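# Scoop four or more ice cubes from tub into jar

## Task

Move at least 4 ice cubes out of the tub and into the jar, using the scoop if wanted; any cube touching the hand or arm ends the attempt as a failure. Every other cube must finish inside the tub, with none left on the table or in the scoop. At the end the tub and jar must stand upright on the table and the scoop must lie flat on the table, not leaning on anything. Nothing may count as done only because the robot is holding it, and anything the robot is touching at the end must not drop more than about a fingernail's width once released.

## Robot and tools

Robot: a single arm with six joints and a five-finger right hand. All control goes through the hand point, which sits 0.05 m in front of the palm where the index pad meets the thumb tip in a pinch. Its own axes: +z runs along the straightened fingers, +y points out of the palm, +x runs across the palm toward the little finger. Straight fingers extend 0.06 to 0.07 m past the point along +z. Across the palm the hand reaches 0.08 m on the little-finger side; on the thumb side 0.02 m if the thumb is turned fully in front of the palm, otherwise up to 0.09 m. A wrist bracket on the little-finger side stands 0.03 m past the point along +y and 0.11 m across, and can collide.

Scene frame (used in results): origin on the table top beneath the arm base, +z up, +y to the left when facing +x. Results give end_effector_position in metres and end_effector_quat_wxyz, plus velocities in m/s and rad/s. The printed position can be slightly off at long reach.

A row is 14 numbers, each in [-1, 1], in this order: dx, dy, dz, rx, ry, rz, little, ring, middle, index, thumb_bend, thumb_turn, force_limit, speed. The first six are an offset (not a pose) from the hand point's measured pose at the start of the action, expressed in the hand point's own axes; 1.0 equals 0.6 m for dx, dy, dz and 180 degrees for the rotation vector rx, ry, rz. Every row of an action is measured from that same start pose, not from the row before. Finger values are absolute targets: +1 straight/open, -1 fully curled; thumb_bend +1 straight, -1 fully bent; thumb_turn +1 beside the palm, -1 in front of it facing the fingers. A pinch is roughly index -0.22, thumb_bend -0.75, thumb_turn -0.57. force_limit maps -1 to about 0 N and +1 to 10 N at the fingertip (15 N for the two thumb motors) and only stops closing motors. speed maps -1 to nearly zero and +1 to full speed (whole finger travel in 0.6 s); use -0.9 or lower for a gentle grip. For a whole-hand wrap, turn the thumb fully in front first; objects 0.035 to 0.08 m across then lie across the palm.

execute_actions(actions): a list of actions; each action is a list of up to 15 rows, one per 1/30 s control step; a short action repeats its final row for the rest of its 15 steps. For the first action in a call, offsets start from the last pose reported. An empty list just returns state and images. Each step's command is clipped to 100 mm and 16 degrees from the measured pose, so big offsets need several actions.

move(target, speed, stop_force, blocking): target is one 14-number row as above, offset from the pose in the latest result that shows one. The hand point follows a straight path lasting 0.5 to 10 s, taking the shorter turn. speed is the top path speed in m/s, 0.002 to 0.5 (default 0.25; turning up to twice that in rad/s). stop_force, optional, in N from 9 to 40: the path ends when the wrist sensor feels that much extra push against the motion for 2 steps; the hand then backs up 2 steps and holds. Only use it with slow moves that do not rotate, and omit it when pulling away from something being pressed. blocking=false returns after 0.5 s while the arm keeps going; not allowed with stop_force; follow with wait or stop before issuing further motion. The result adds a move: line with the ending (done, off_target, moving, held, fault, contact) and any limits (paced means clipped; held means a check blocked steps).

wait(seconds): 0 to 10, lets time run holding the last command; ends early if a running move finishes. stop(): brakes a running move. zoom_image(camera, region): region [x0, y0, x1, y1] in pixels, at most 504 by 504, cameras cam_head_left, cam_head_right, cam_high, cam_low (672x504) and cam_wrist (504x504). show_instructions(): shows the reference pages. finished_scene(scene): ends the current scene by its number, irreversible.

Result lines: hand_measured, hand_stopped_by (moving, target, force, stalled, fault) and hand_load_n list six values in the finger order above; loads near zero mean the grip is lost. Wrist force and Wrist torque are [x y z] in hand axes, noisy with offsets up to about 4 N, saturating near 50 N. Hand target shows where the controller is heading. A pose unreachable line means the clearance check altered the command.

Avoid: cubes touching the hand or arm; pushing firmly into rigid things (the arm is stiff; joint torque limits are 136 N m for the three big joints and 25.4 N m for the wrists; 150 N external force also faults, stopping the arm 10 s); knocking anything off the table; spilling cubes; drops and slams. Motors heating to 85 °C brake the arm. Things may occasionally get nudged by outside pushes.

Each tool is called after ">>>" by a JSON object that holds its "method" and its "body", one argument or row to a line.

Reference images:

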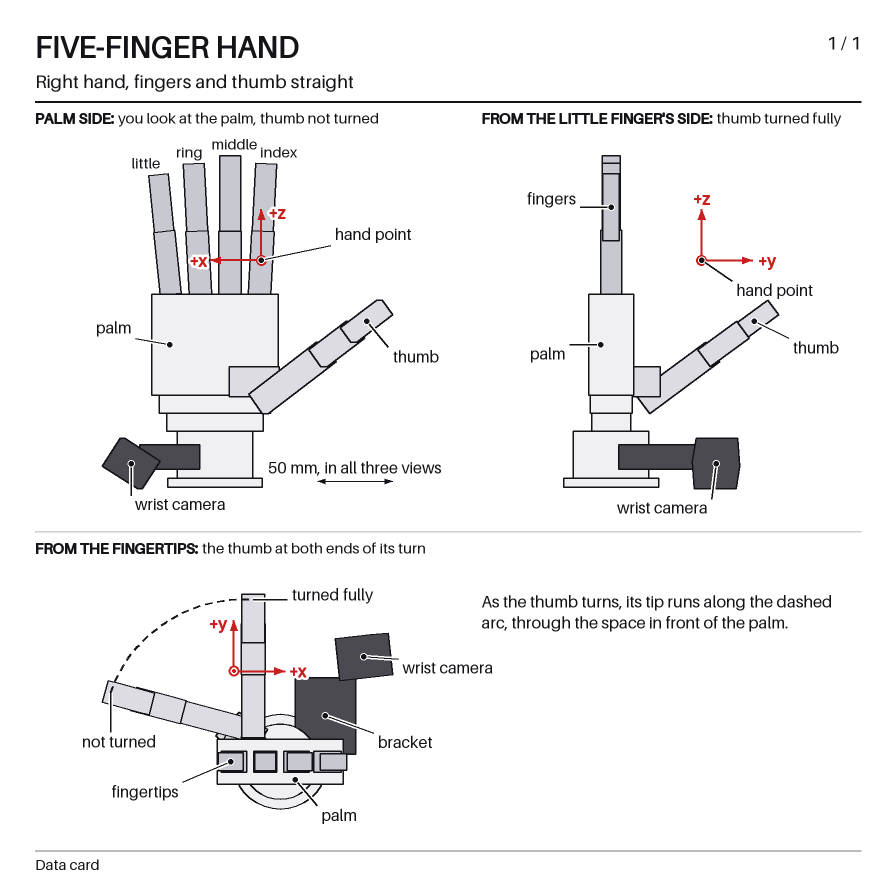

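## Session

>>> {"method": "execute_actions", "body": {
  "actions": []
}}

Scene clock: 0.00 s.
end_effector_position=(+0.5057, +0.1918, +0.2866) hand_measured=(+1.000, +1.000, +1.000, +1.000, +1.000, +1.000) hand_load_n=(+0.0, +0.0, +0.0, +0.0, +0.0, +0.0) hand_stopped_by=(target, target, target, target, target, target) hand_force_limit=0.00 hand_speed=-0.80 end_effector_quat_wxyz=(+0.120, +0.736, -0.658, +0.105) end_effector_velocity=(-0.000, -0.000, -0.000) end_effector_angular_velocity=(-0.000, +0.001, +0.000)
Joint positions: [-0.386 -0.873  1.037  1.603  1.145 -3.692]
Joint velocities: [ 0.     0.     0.     0.     0.001 -0.   ]
Joint torques (N m, as the arm reports them, + toward a larger angle): no reading
Wrist force (N, on the end effector, along its own x y z axes, offset not removed): no reading
Wrist torque (N m, same axes, about the end effector's origin, offset not removed): no reading
Hand target: +0.506, +0.192, +0.287; +0.120, +0.736, -0.658, +0.105

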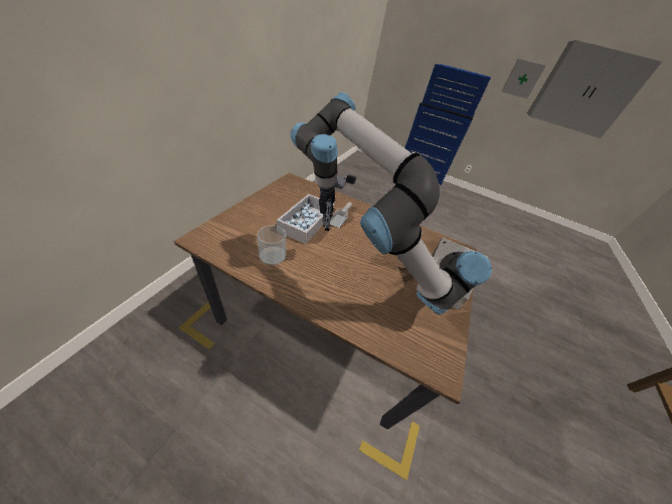

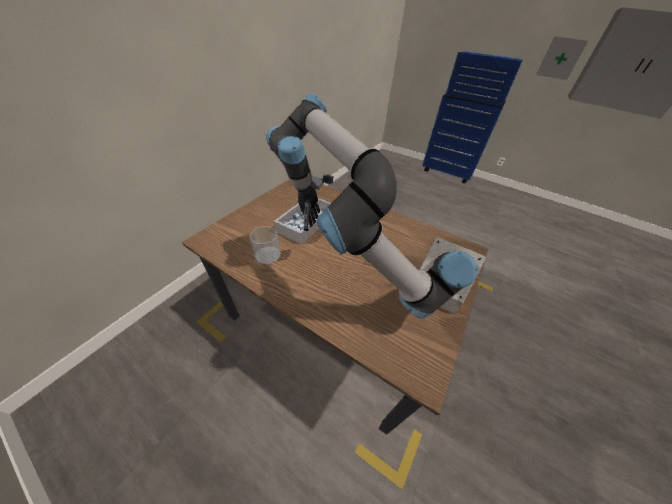

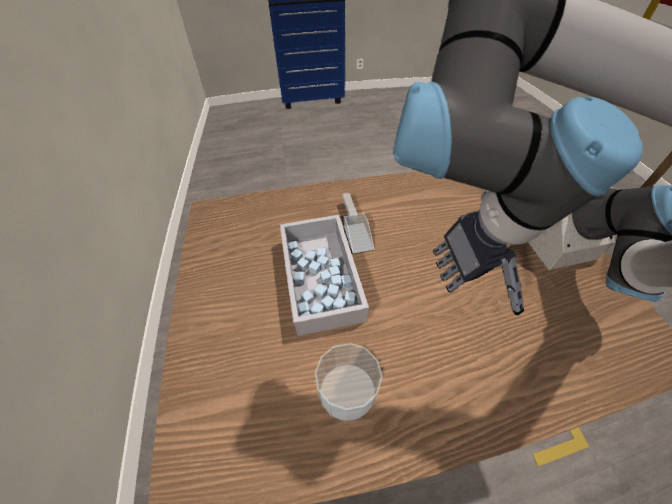

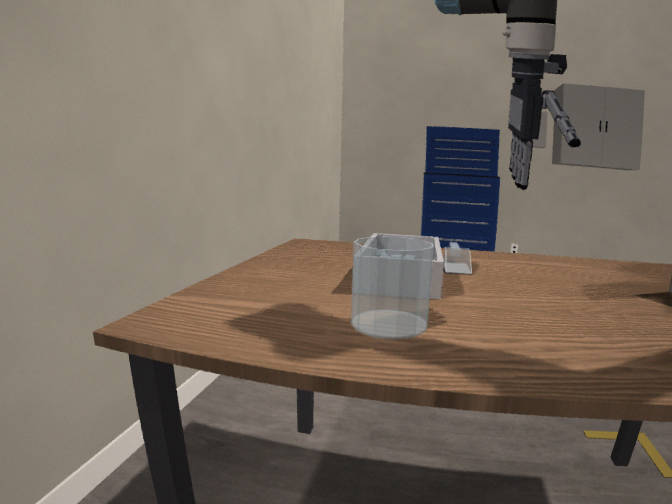

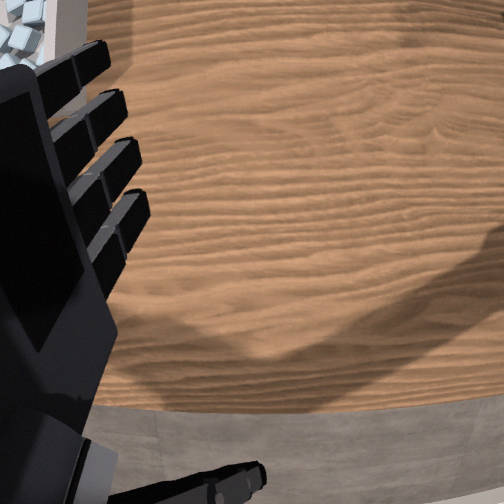

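>>> {"method": "move", "body": {
  "target": [0.5,-0.15,0.0,0,0,0,1,1,1,1,1,-1,0,0]
}}

>>> {"method": "zoom_image", "body": {
  "camera": "cam_high",
  "region": [250,150,450,350]
}}

>>> {"method": "zoom_image", "body": {
  "camera": "cam_head_left",
  "region": [240,150,400,280]
}}

Scene clock: 14.53 s.
end_effector_position=(+0.6263, -0.0818, +0.3756) hand_measured=(+1.000, +1.000, +1.000, +1.000, +1.000, -1.000) hand_load_n=(+0.0, +0.0, +0.0, +0.0, +0.0, +0.0) hand_stopped_by=(target, target, target, target, target, target) hand_force_limit=0.00 hand_speed=0.00 end_effector_quat_wxyz=(+0.068, +0.738, -0.636, +0.216) end_effector_velocity=(+0.002, +0.001, -0.001) end_effector_angular_velocity=(-0.009, -0.002, +0.003)
Joint positions: [-0.67  -0.215  0.034  1.81   1.122 -3.888]
Joint velocities: [ 0.004 -0.002 -0.002 -0.006  0.004  0.004]
Joint torques (N m, as the arm reports them, + toward a larger angle): [-37.36 -54.96 -15.98  -0.62   2.86   2.85]
Wrist force (N, on the end effector, along its own x y z axes, offset not removed): [2.1 2.8 2.3]
Wrist torque (N m, same axes, about the end effector's origin, offset not removed): [0.15 -0.30 0.16]
Hand target: +0.626, -0.082, +0.376; +0.068, +0.738, -0.636, +0.216
Off the commanded pose: 0.002 m, 14 deg.
elbow stopped short: the move would have taken joint 3 (elbow) straighter than the controller allows; a more bent joint 3 avoids this.
move: off_target

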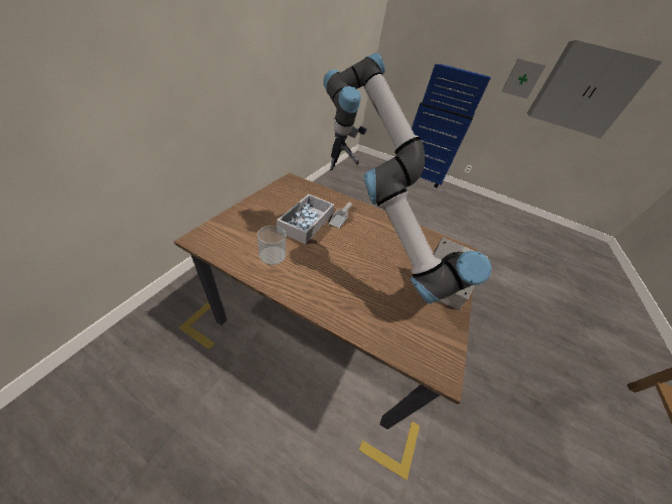

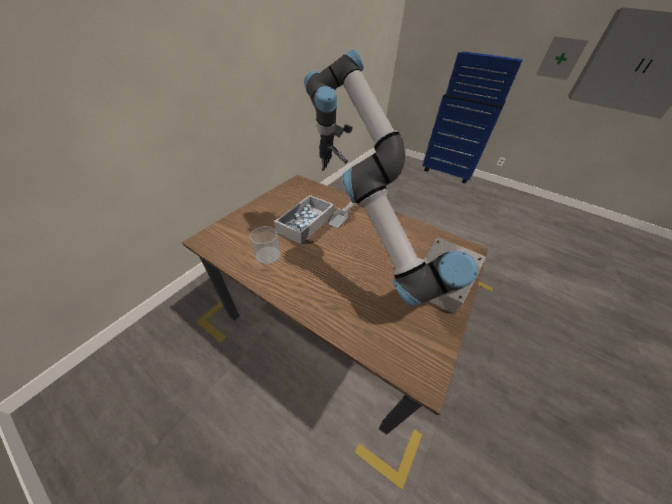

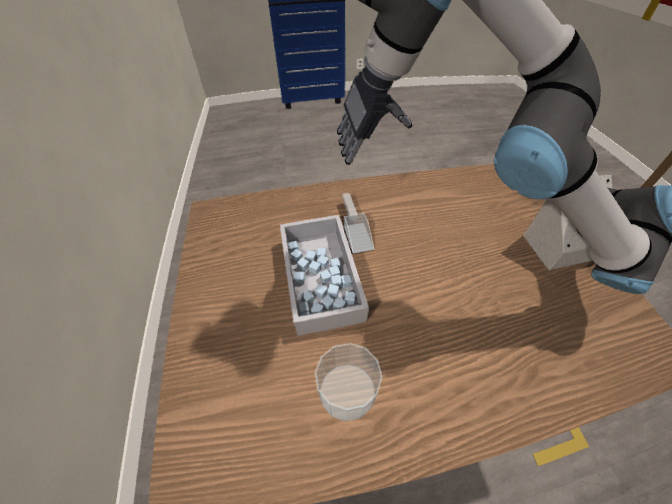

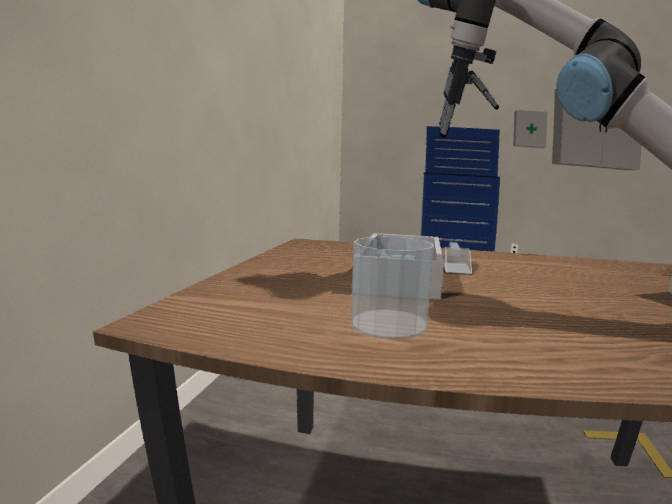

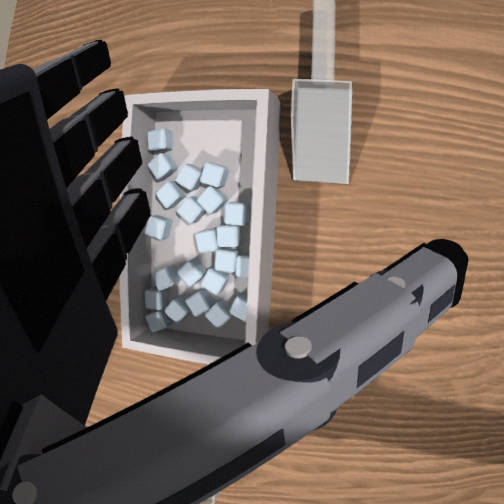

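Region (250, 150, 450, 350) of cam_high's 672x504 image, scaled by 2.520, with more detail than that image has.

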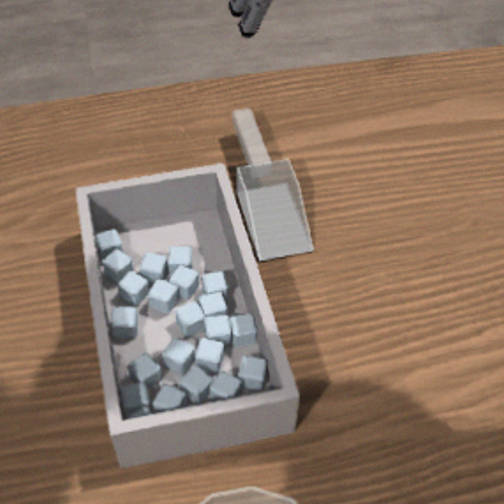

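Region (240, 150, 400, 280) of cam_head_left's 672x504 image, scaled by 3.150, with more detail than that image has; it fills the top 410 rows of this view, and the rest is white.

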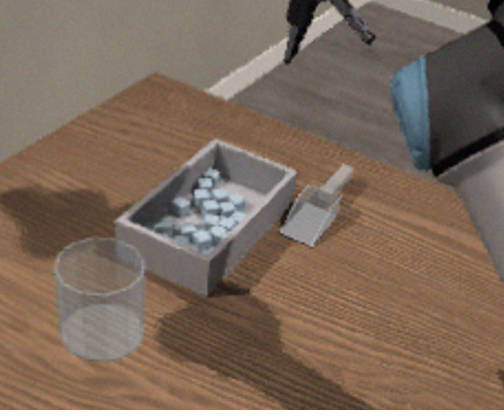

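>>> {"method": "move", "body": {
  "target": [-0.06,0.07,0.33,0.19,-0.11,0,1,1,1,1,1,-1,0,0]
}}

Scene clock: 22.87 s.
end_effector_position=(+0.6284, -0.1310, +0.1760) hand_measured=(+1.000, +1.000, +1.000, +1.000, +1.000, -1.000) hand_load_n=(+0.0, +0.0, +0.0, +0.0, +0.0, +0.0) hand_stopped_by=(target, target, target, target, target, target) hand_force_limit=0.00 hand_speed=0.00 end_effector_quat_wxyz=(-0.259, +0.751, -0.547, +0.264) end_effector_velocity=(+0.000, +0.000, -0.002) end_effector_angular_velocity=(+0.000, -0.009, -0.001)
Joint positions: [-0.748 -0.445  1.197  0.612  0.468 -3.751]
Joint velocities: [ 0.001 -0.006  0.014 -0.028 -0.002  0.019]
Joint torques (N m, as the arm reports them, + toward a larger angle): [-46.22 -52.1   -7.62  -0.87  -3.05   2.5 ]
Wrist force (N, on the end effector, along its own x y z axes, offset not removed): [1.2 2.6 3.2]
Wrist torque (N m, same axes, about the end effector's origin, offset not removed): [0.19 -0.28 0.09]
Hand target: +0.628, -0.131, +0.176; -0.260, +0.751, -0.547, +0.265
Off the commanded pose: 0.000 m, 0 deg.
move: done

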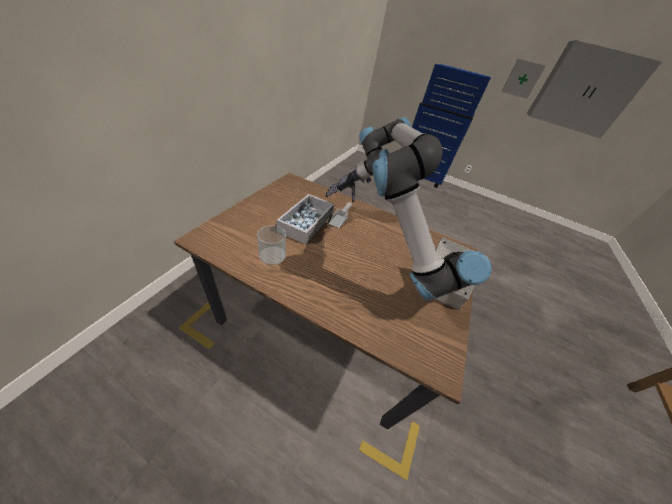

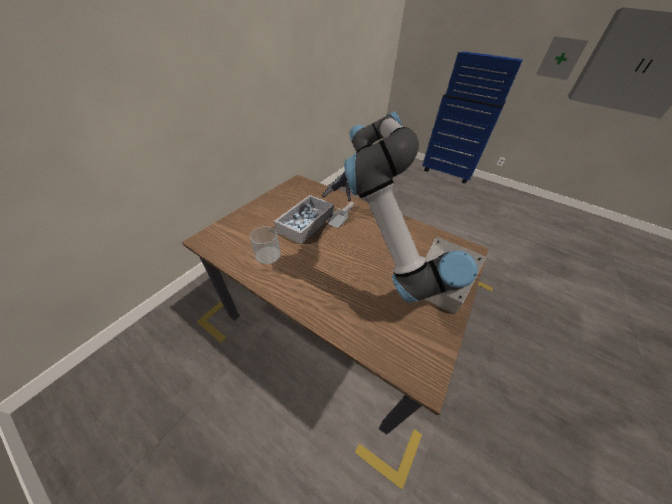

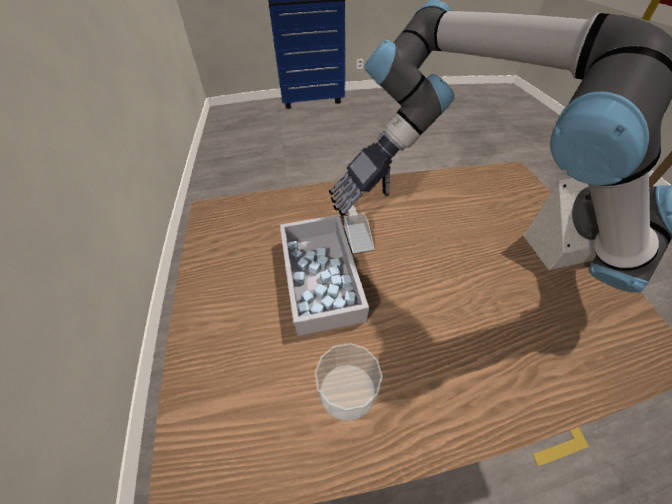

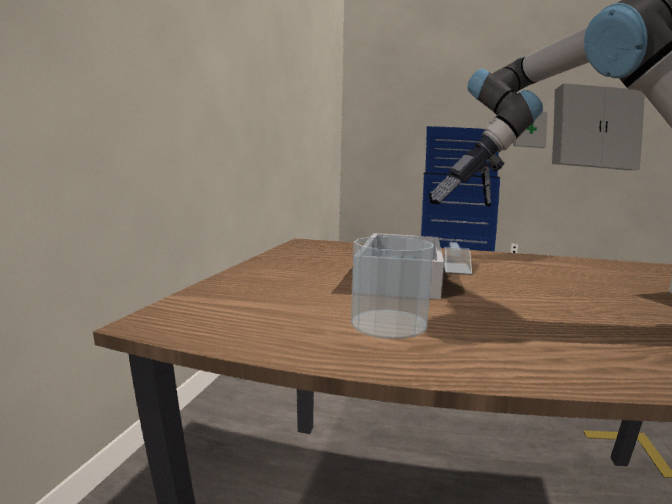

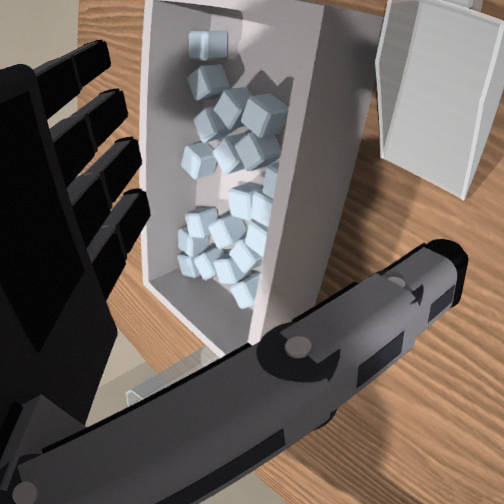

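>>> {"method": "move", "body": {
  "target": [0.09,0.10,0.12,0,0,0,0.5,0.5,0.5,0.5,0.5,-1,0,0]
}}

>>> {"method": "zoom_image", "body": {
  "camera": "cam_high",
  "region": [250,100,450,300]
}}

>>> {"method": "zoom_image", "body": {
  "camera": "cam_low",
  "region": [380,150,540,290]
}}

Scene clock: 45.73 s.
end_effector_position=(+0.6481, -0.1846, +0.1009) hand_measured=(+0.500, +0.500, +0.498, +0.500, +0.500, -1.000) hand_load_n=(+0.0, +0.0, -7.0, +0.0, +0.0, +0.0) hand_stopped_by=(target, target, target, target, target, target) hand_force_limit=0.00 hand_speed=0.00 end_effector_quat_wxyz=(-0.263, +0.751, -0.545, +0.265) end_effector_velocity=(-0.000, +0.001, -0.000) end_effector_angular_velocity=(+0.001, +0.000, +0.001)
Joint positions: [-0.708 -0.278  1.095  0.461  0.47  -3.658]
Joint velocities: [ 0.    -0.     0.001  0.    -0.001  0.   ]
Joint torques (N m, as the arm reports them, + toward a larger angle): [-36.97 -43.36 -13.06   1.02  -0.01  -0.17]
Wrist force (N, on the end effector, along its own x y z axes, offset not removed): [-5.1 -9.7 -24.1]
Wrist torque (N m, same axes, about the end effector's origin, offset not removed): [0.99 -0.01 -0.23]
Hand target: +0.648, -0.185, +0.101; -0.263, +0.751, -0.545, +0.265
Off the commanded pose: 0.014 m, 1 deg.
FORCE FAULT: contact force on the arm reached its limit, and the arm stopped for 10 seconds. The contact can be on any part of the arm, not only on its tool. That time counts as 20 of the actions that you can send in this scene. The arm's remaining commands of this call were not run. The arm holds still and accepts commands again. Move the arm away from the contact; if what it grips holds it there, let go first. Pushing or pulling that hard again can fault the arm again.
move: fault

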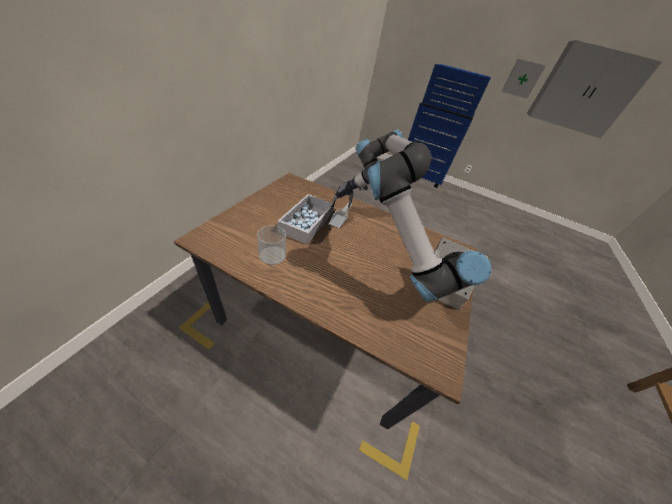

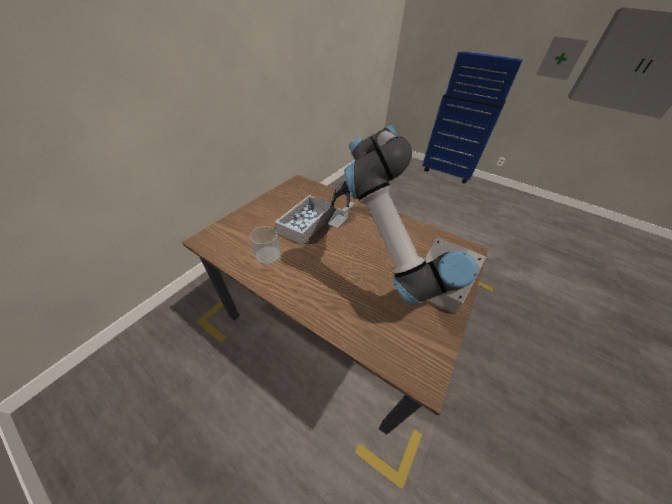

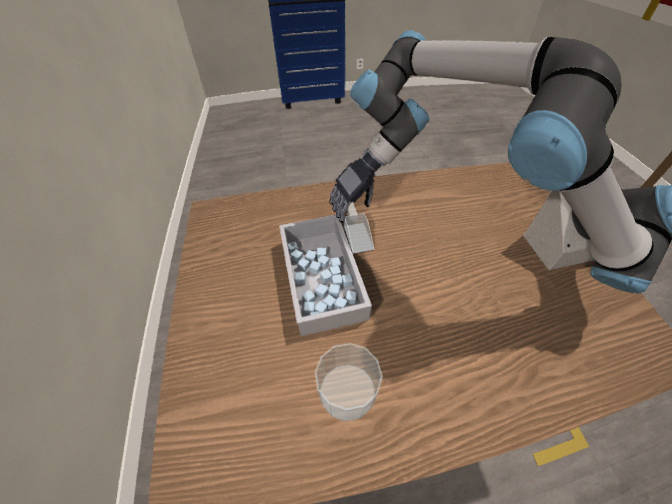

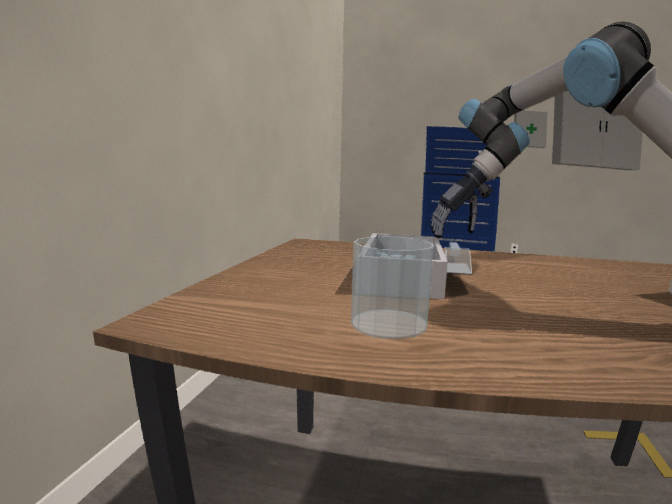

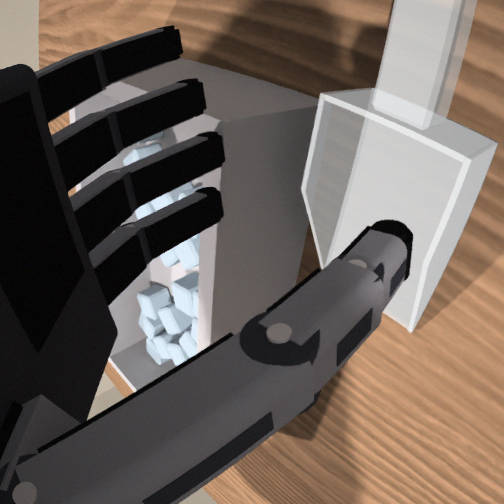

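Region (250, 100, 450, 300) of cam_high's 672x504 image, scaled by 2.520, with more detail than that image has.

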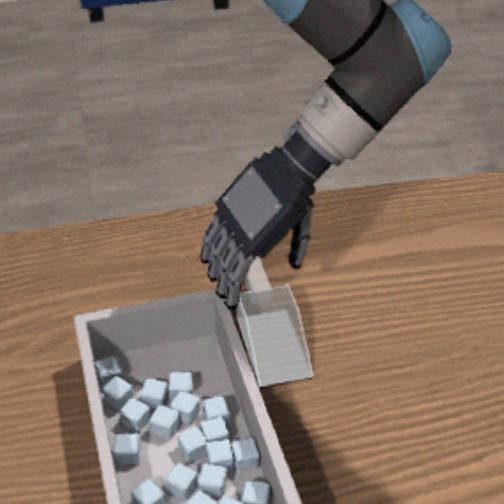

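Region (380, 150, 540, 290) of cam_low's 672x504 image, scaled by 3.150, with more detail than that image has; it fills the top 441 rows of this view, and the rest is white.

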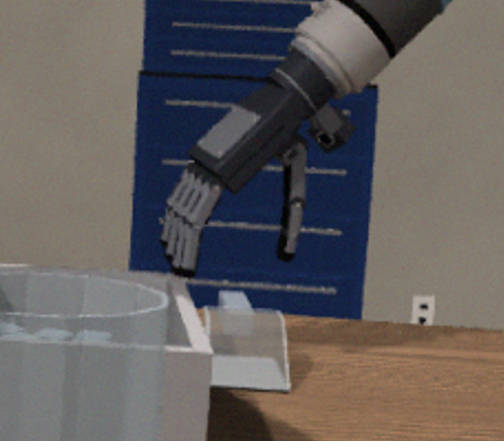

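Hit the tub corner (y≈-0.2, height ~0.08). Go up a bit and .06 further in -y.

>>> {"method": "move", "body": {
  "target": [0.1,0.015,-0.025,0,0,0,0.5,0.5,0.5,0.5,0.5,-1,0,0],
  "speed": 0.08
}}

>>> {"method": "move", "body": {
  "target": [-0.01,0.07,0.075,0,0,0,0.5,0.5,0.5,0.5,0.5,-1,0,0],
  "speed": 0.03,
  "stop_force": 10
}}

>>> {"method": "zoom_image", "body": {
  "camera": "cam_low",
  "region": [380,150,540,290]
}}

Scene clock: 55.17 s.
end_effector_position=(+0.6475, -0.2460, +0.1120) hand_measured=(+0.500, +0.500, +0.500, +0.500, +0.500, -1.000) hand_load_n=(+0.0, +0.0, +0.0, +0.0, +0.0, +0.0) hand_stopped_by=(target, target, target, target, target, target) hand_force_limit=0.00 hand_speed=0.00 end_effector_quat_wxyz=(-0.263, +0.751, -0.545, +0.265) end_effector_velocity=(+0.001, -0.001, -0.000) end_effector_angular_velocity=(+0.001, +0.003, +0.003)
Joint positions: [-0.771 -0.125  0.886  0.642  0.456 -3.797]
Joint velocities: [ 0.     0.007 -0.012  0.013 -0.002 -0.007]
Joint torques (N m, as the arm reports them, + toward a larger angle): [-47.79 -32.61 -21.08   3.34  -2.94  -2.75]
Wrist force (N, on the end effector, along its own x y z axes, offset not removed): [1.4 1.8 -0.8]
Wrist torque (N m, same axes, about the end effector's origin, offset not removed): [0.37 -0.10 -0.01]
Hand target: +0.648, -0.246, +0.112; -0.263, +0.751, -0.545, +0.265
Off the commanded pose: 0.000 m, 0 deg.
move: done

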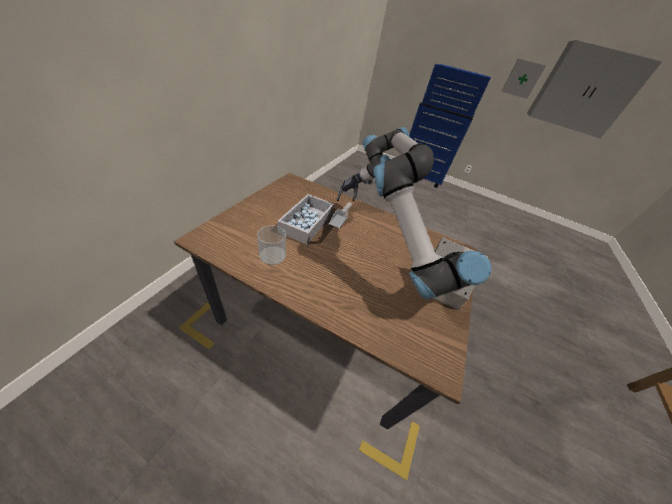

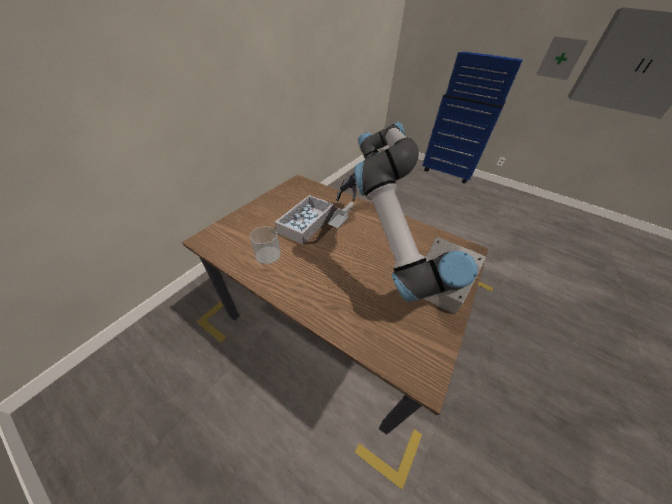

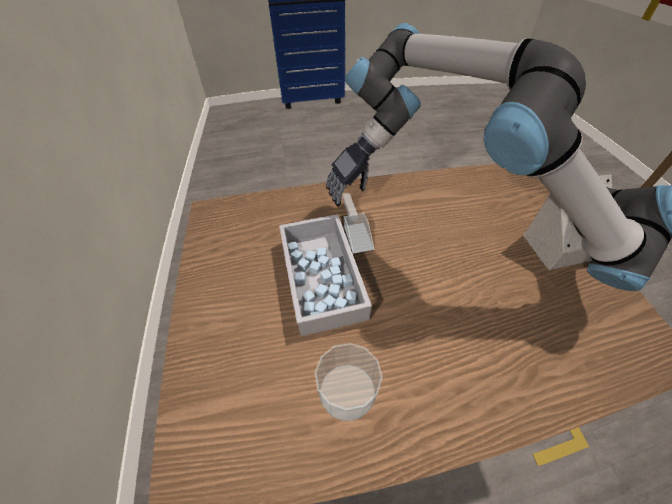

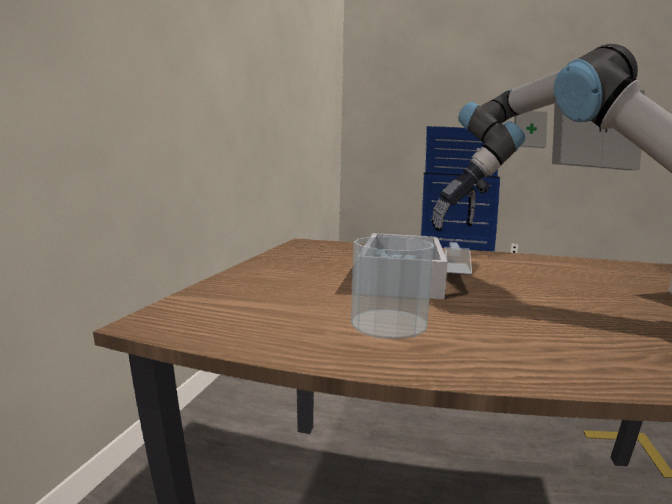

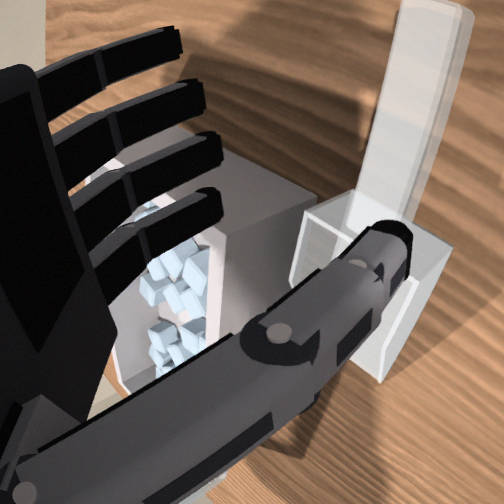

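Scene clock: 57.53 s.
end_effector_position=(+0.6483, -0.2466, +0.0503) hand_measured=(+0.500, +0.500, +0.500, +0.500, +0.500, -1.000) hand_load_n=(+0.0, +0.0, +0.0, +0.0, +0.0, +0.0) hand_stopped_by=(target, target, target, target, target, target) hand_force_limit=0.00 hand_speed=0.00 end_effector_quat_wxyz=(-0.263, +0.751, -0.545, +0.265) end_effector_velocity=(+0.000, +0.001, -0.002) end_effector_angular_velocity=(+0.001, +0.000, +0.001)
Joint positions: [-0.718 -0.103  0.953  0.447  0.468 -3.679]
Joint velocities: [ 0.002  0.001  0.002 -0.006 -0.     0.004]
Joint torques (N m, as the arm reports them, + toward a larger angle): [-33.4  -32.44  -7.14  -1.     2.04   2.59]
Wrist force (N, on the end effector, along its own x y z axes, offset not removed): [3.6 2.6 -0.2]
Wrist torque (N m, same axes, about the end effector's origin, offset not removed): [0.39 -0.52 0.28]
Hand target: +0.648, -0.247, +0.050; -0.263, +0.751, -0.545, +0.265
Off the commanded pose: 0.000 m, 0 deg.
move: done

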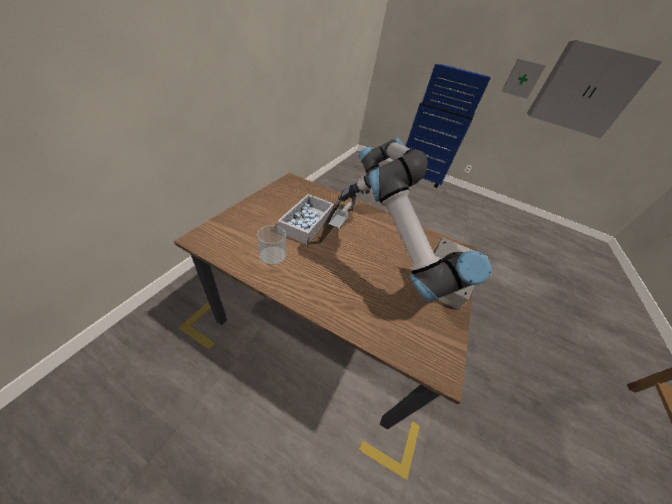

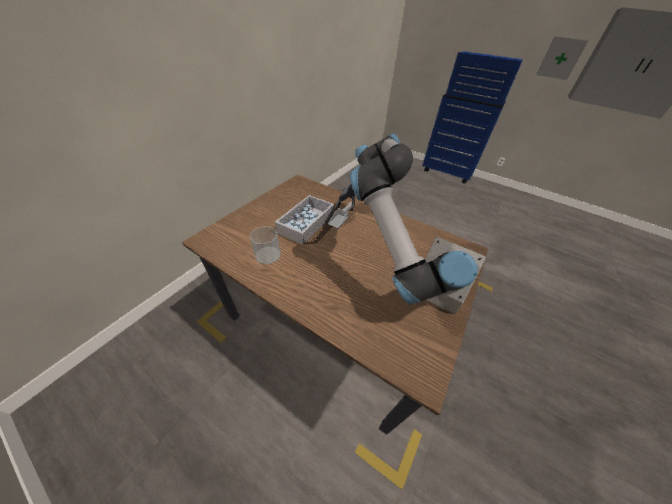

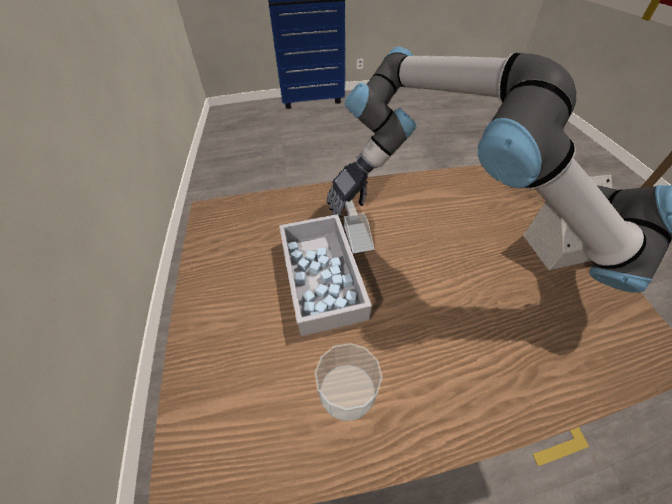

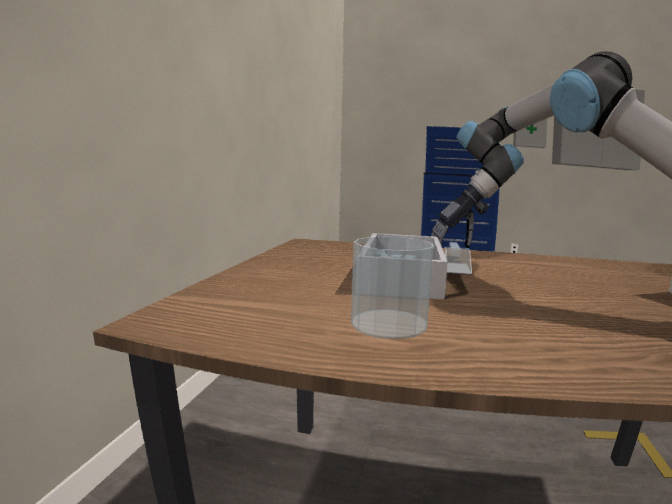

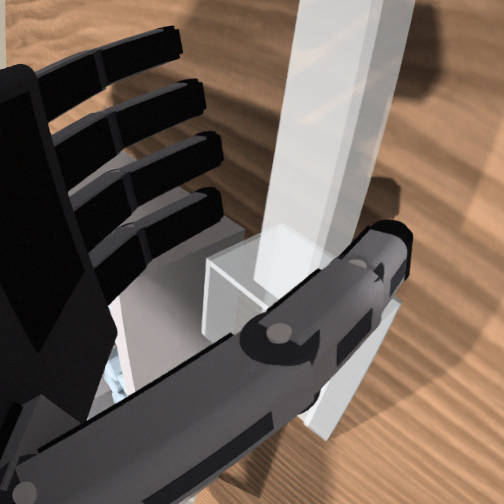

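Region (380, 150, 540, 290) of cam_low's 672x504 image, scaled by 3.150, with more detail than that image has; it fills the top 441 rows of this view, and the rest is white.

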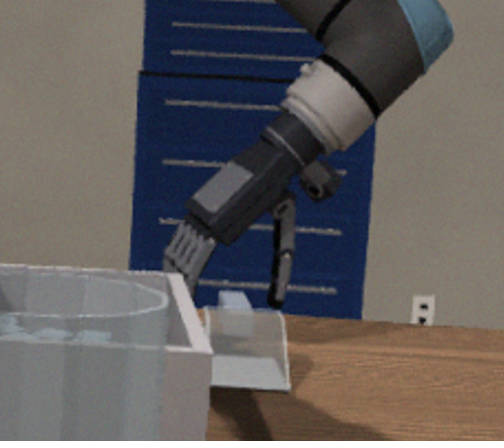

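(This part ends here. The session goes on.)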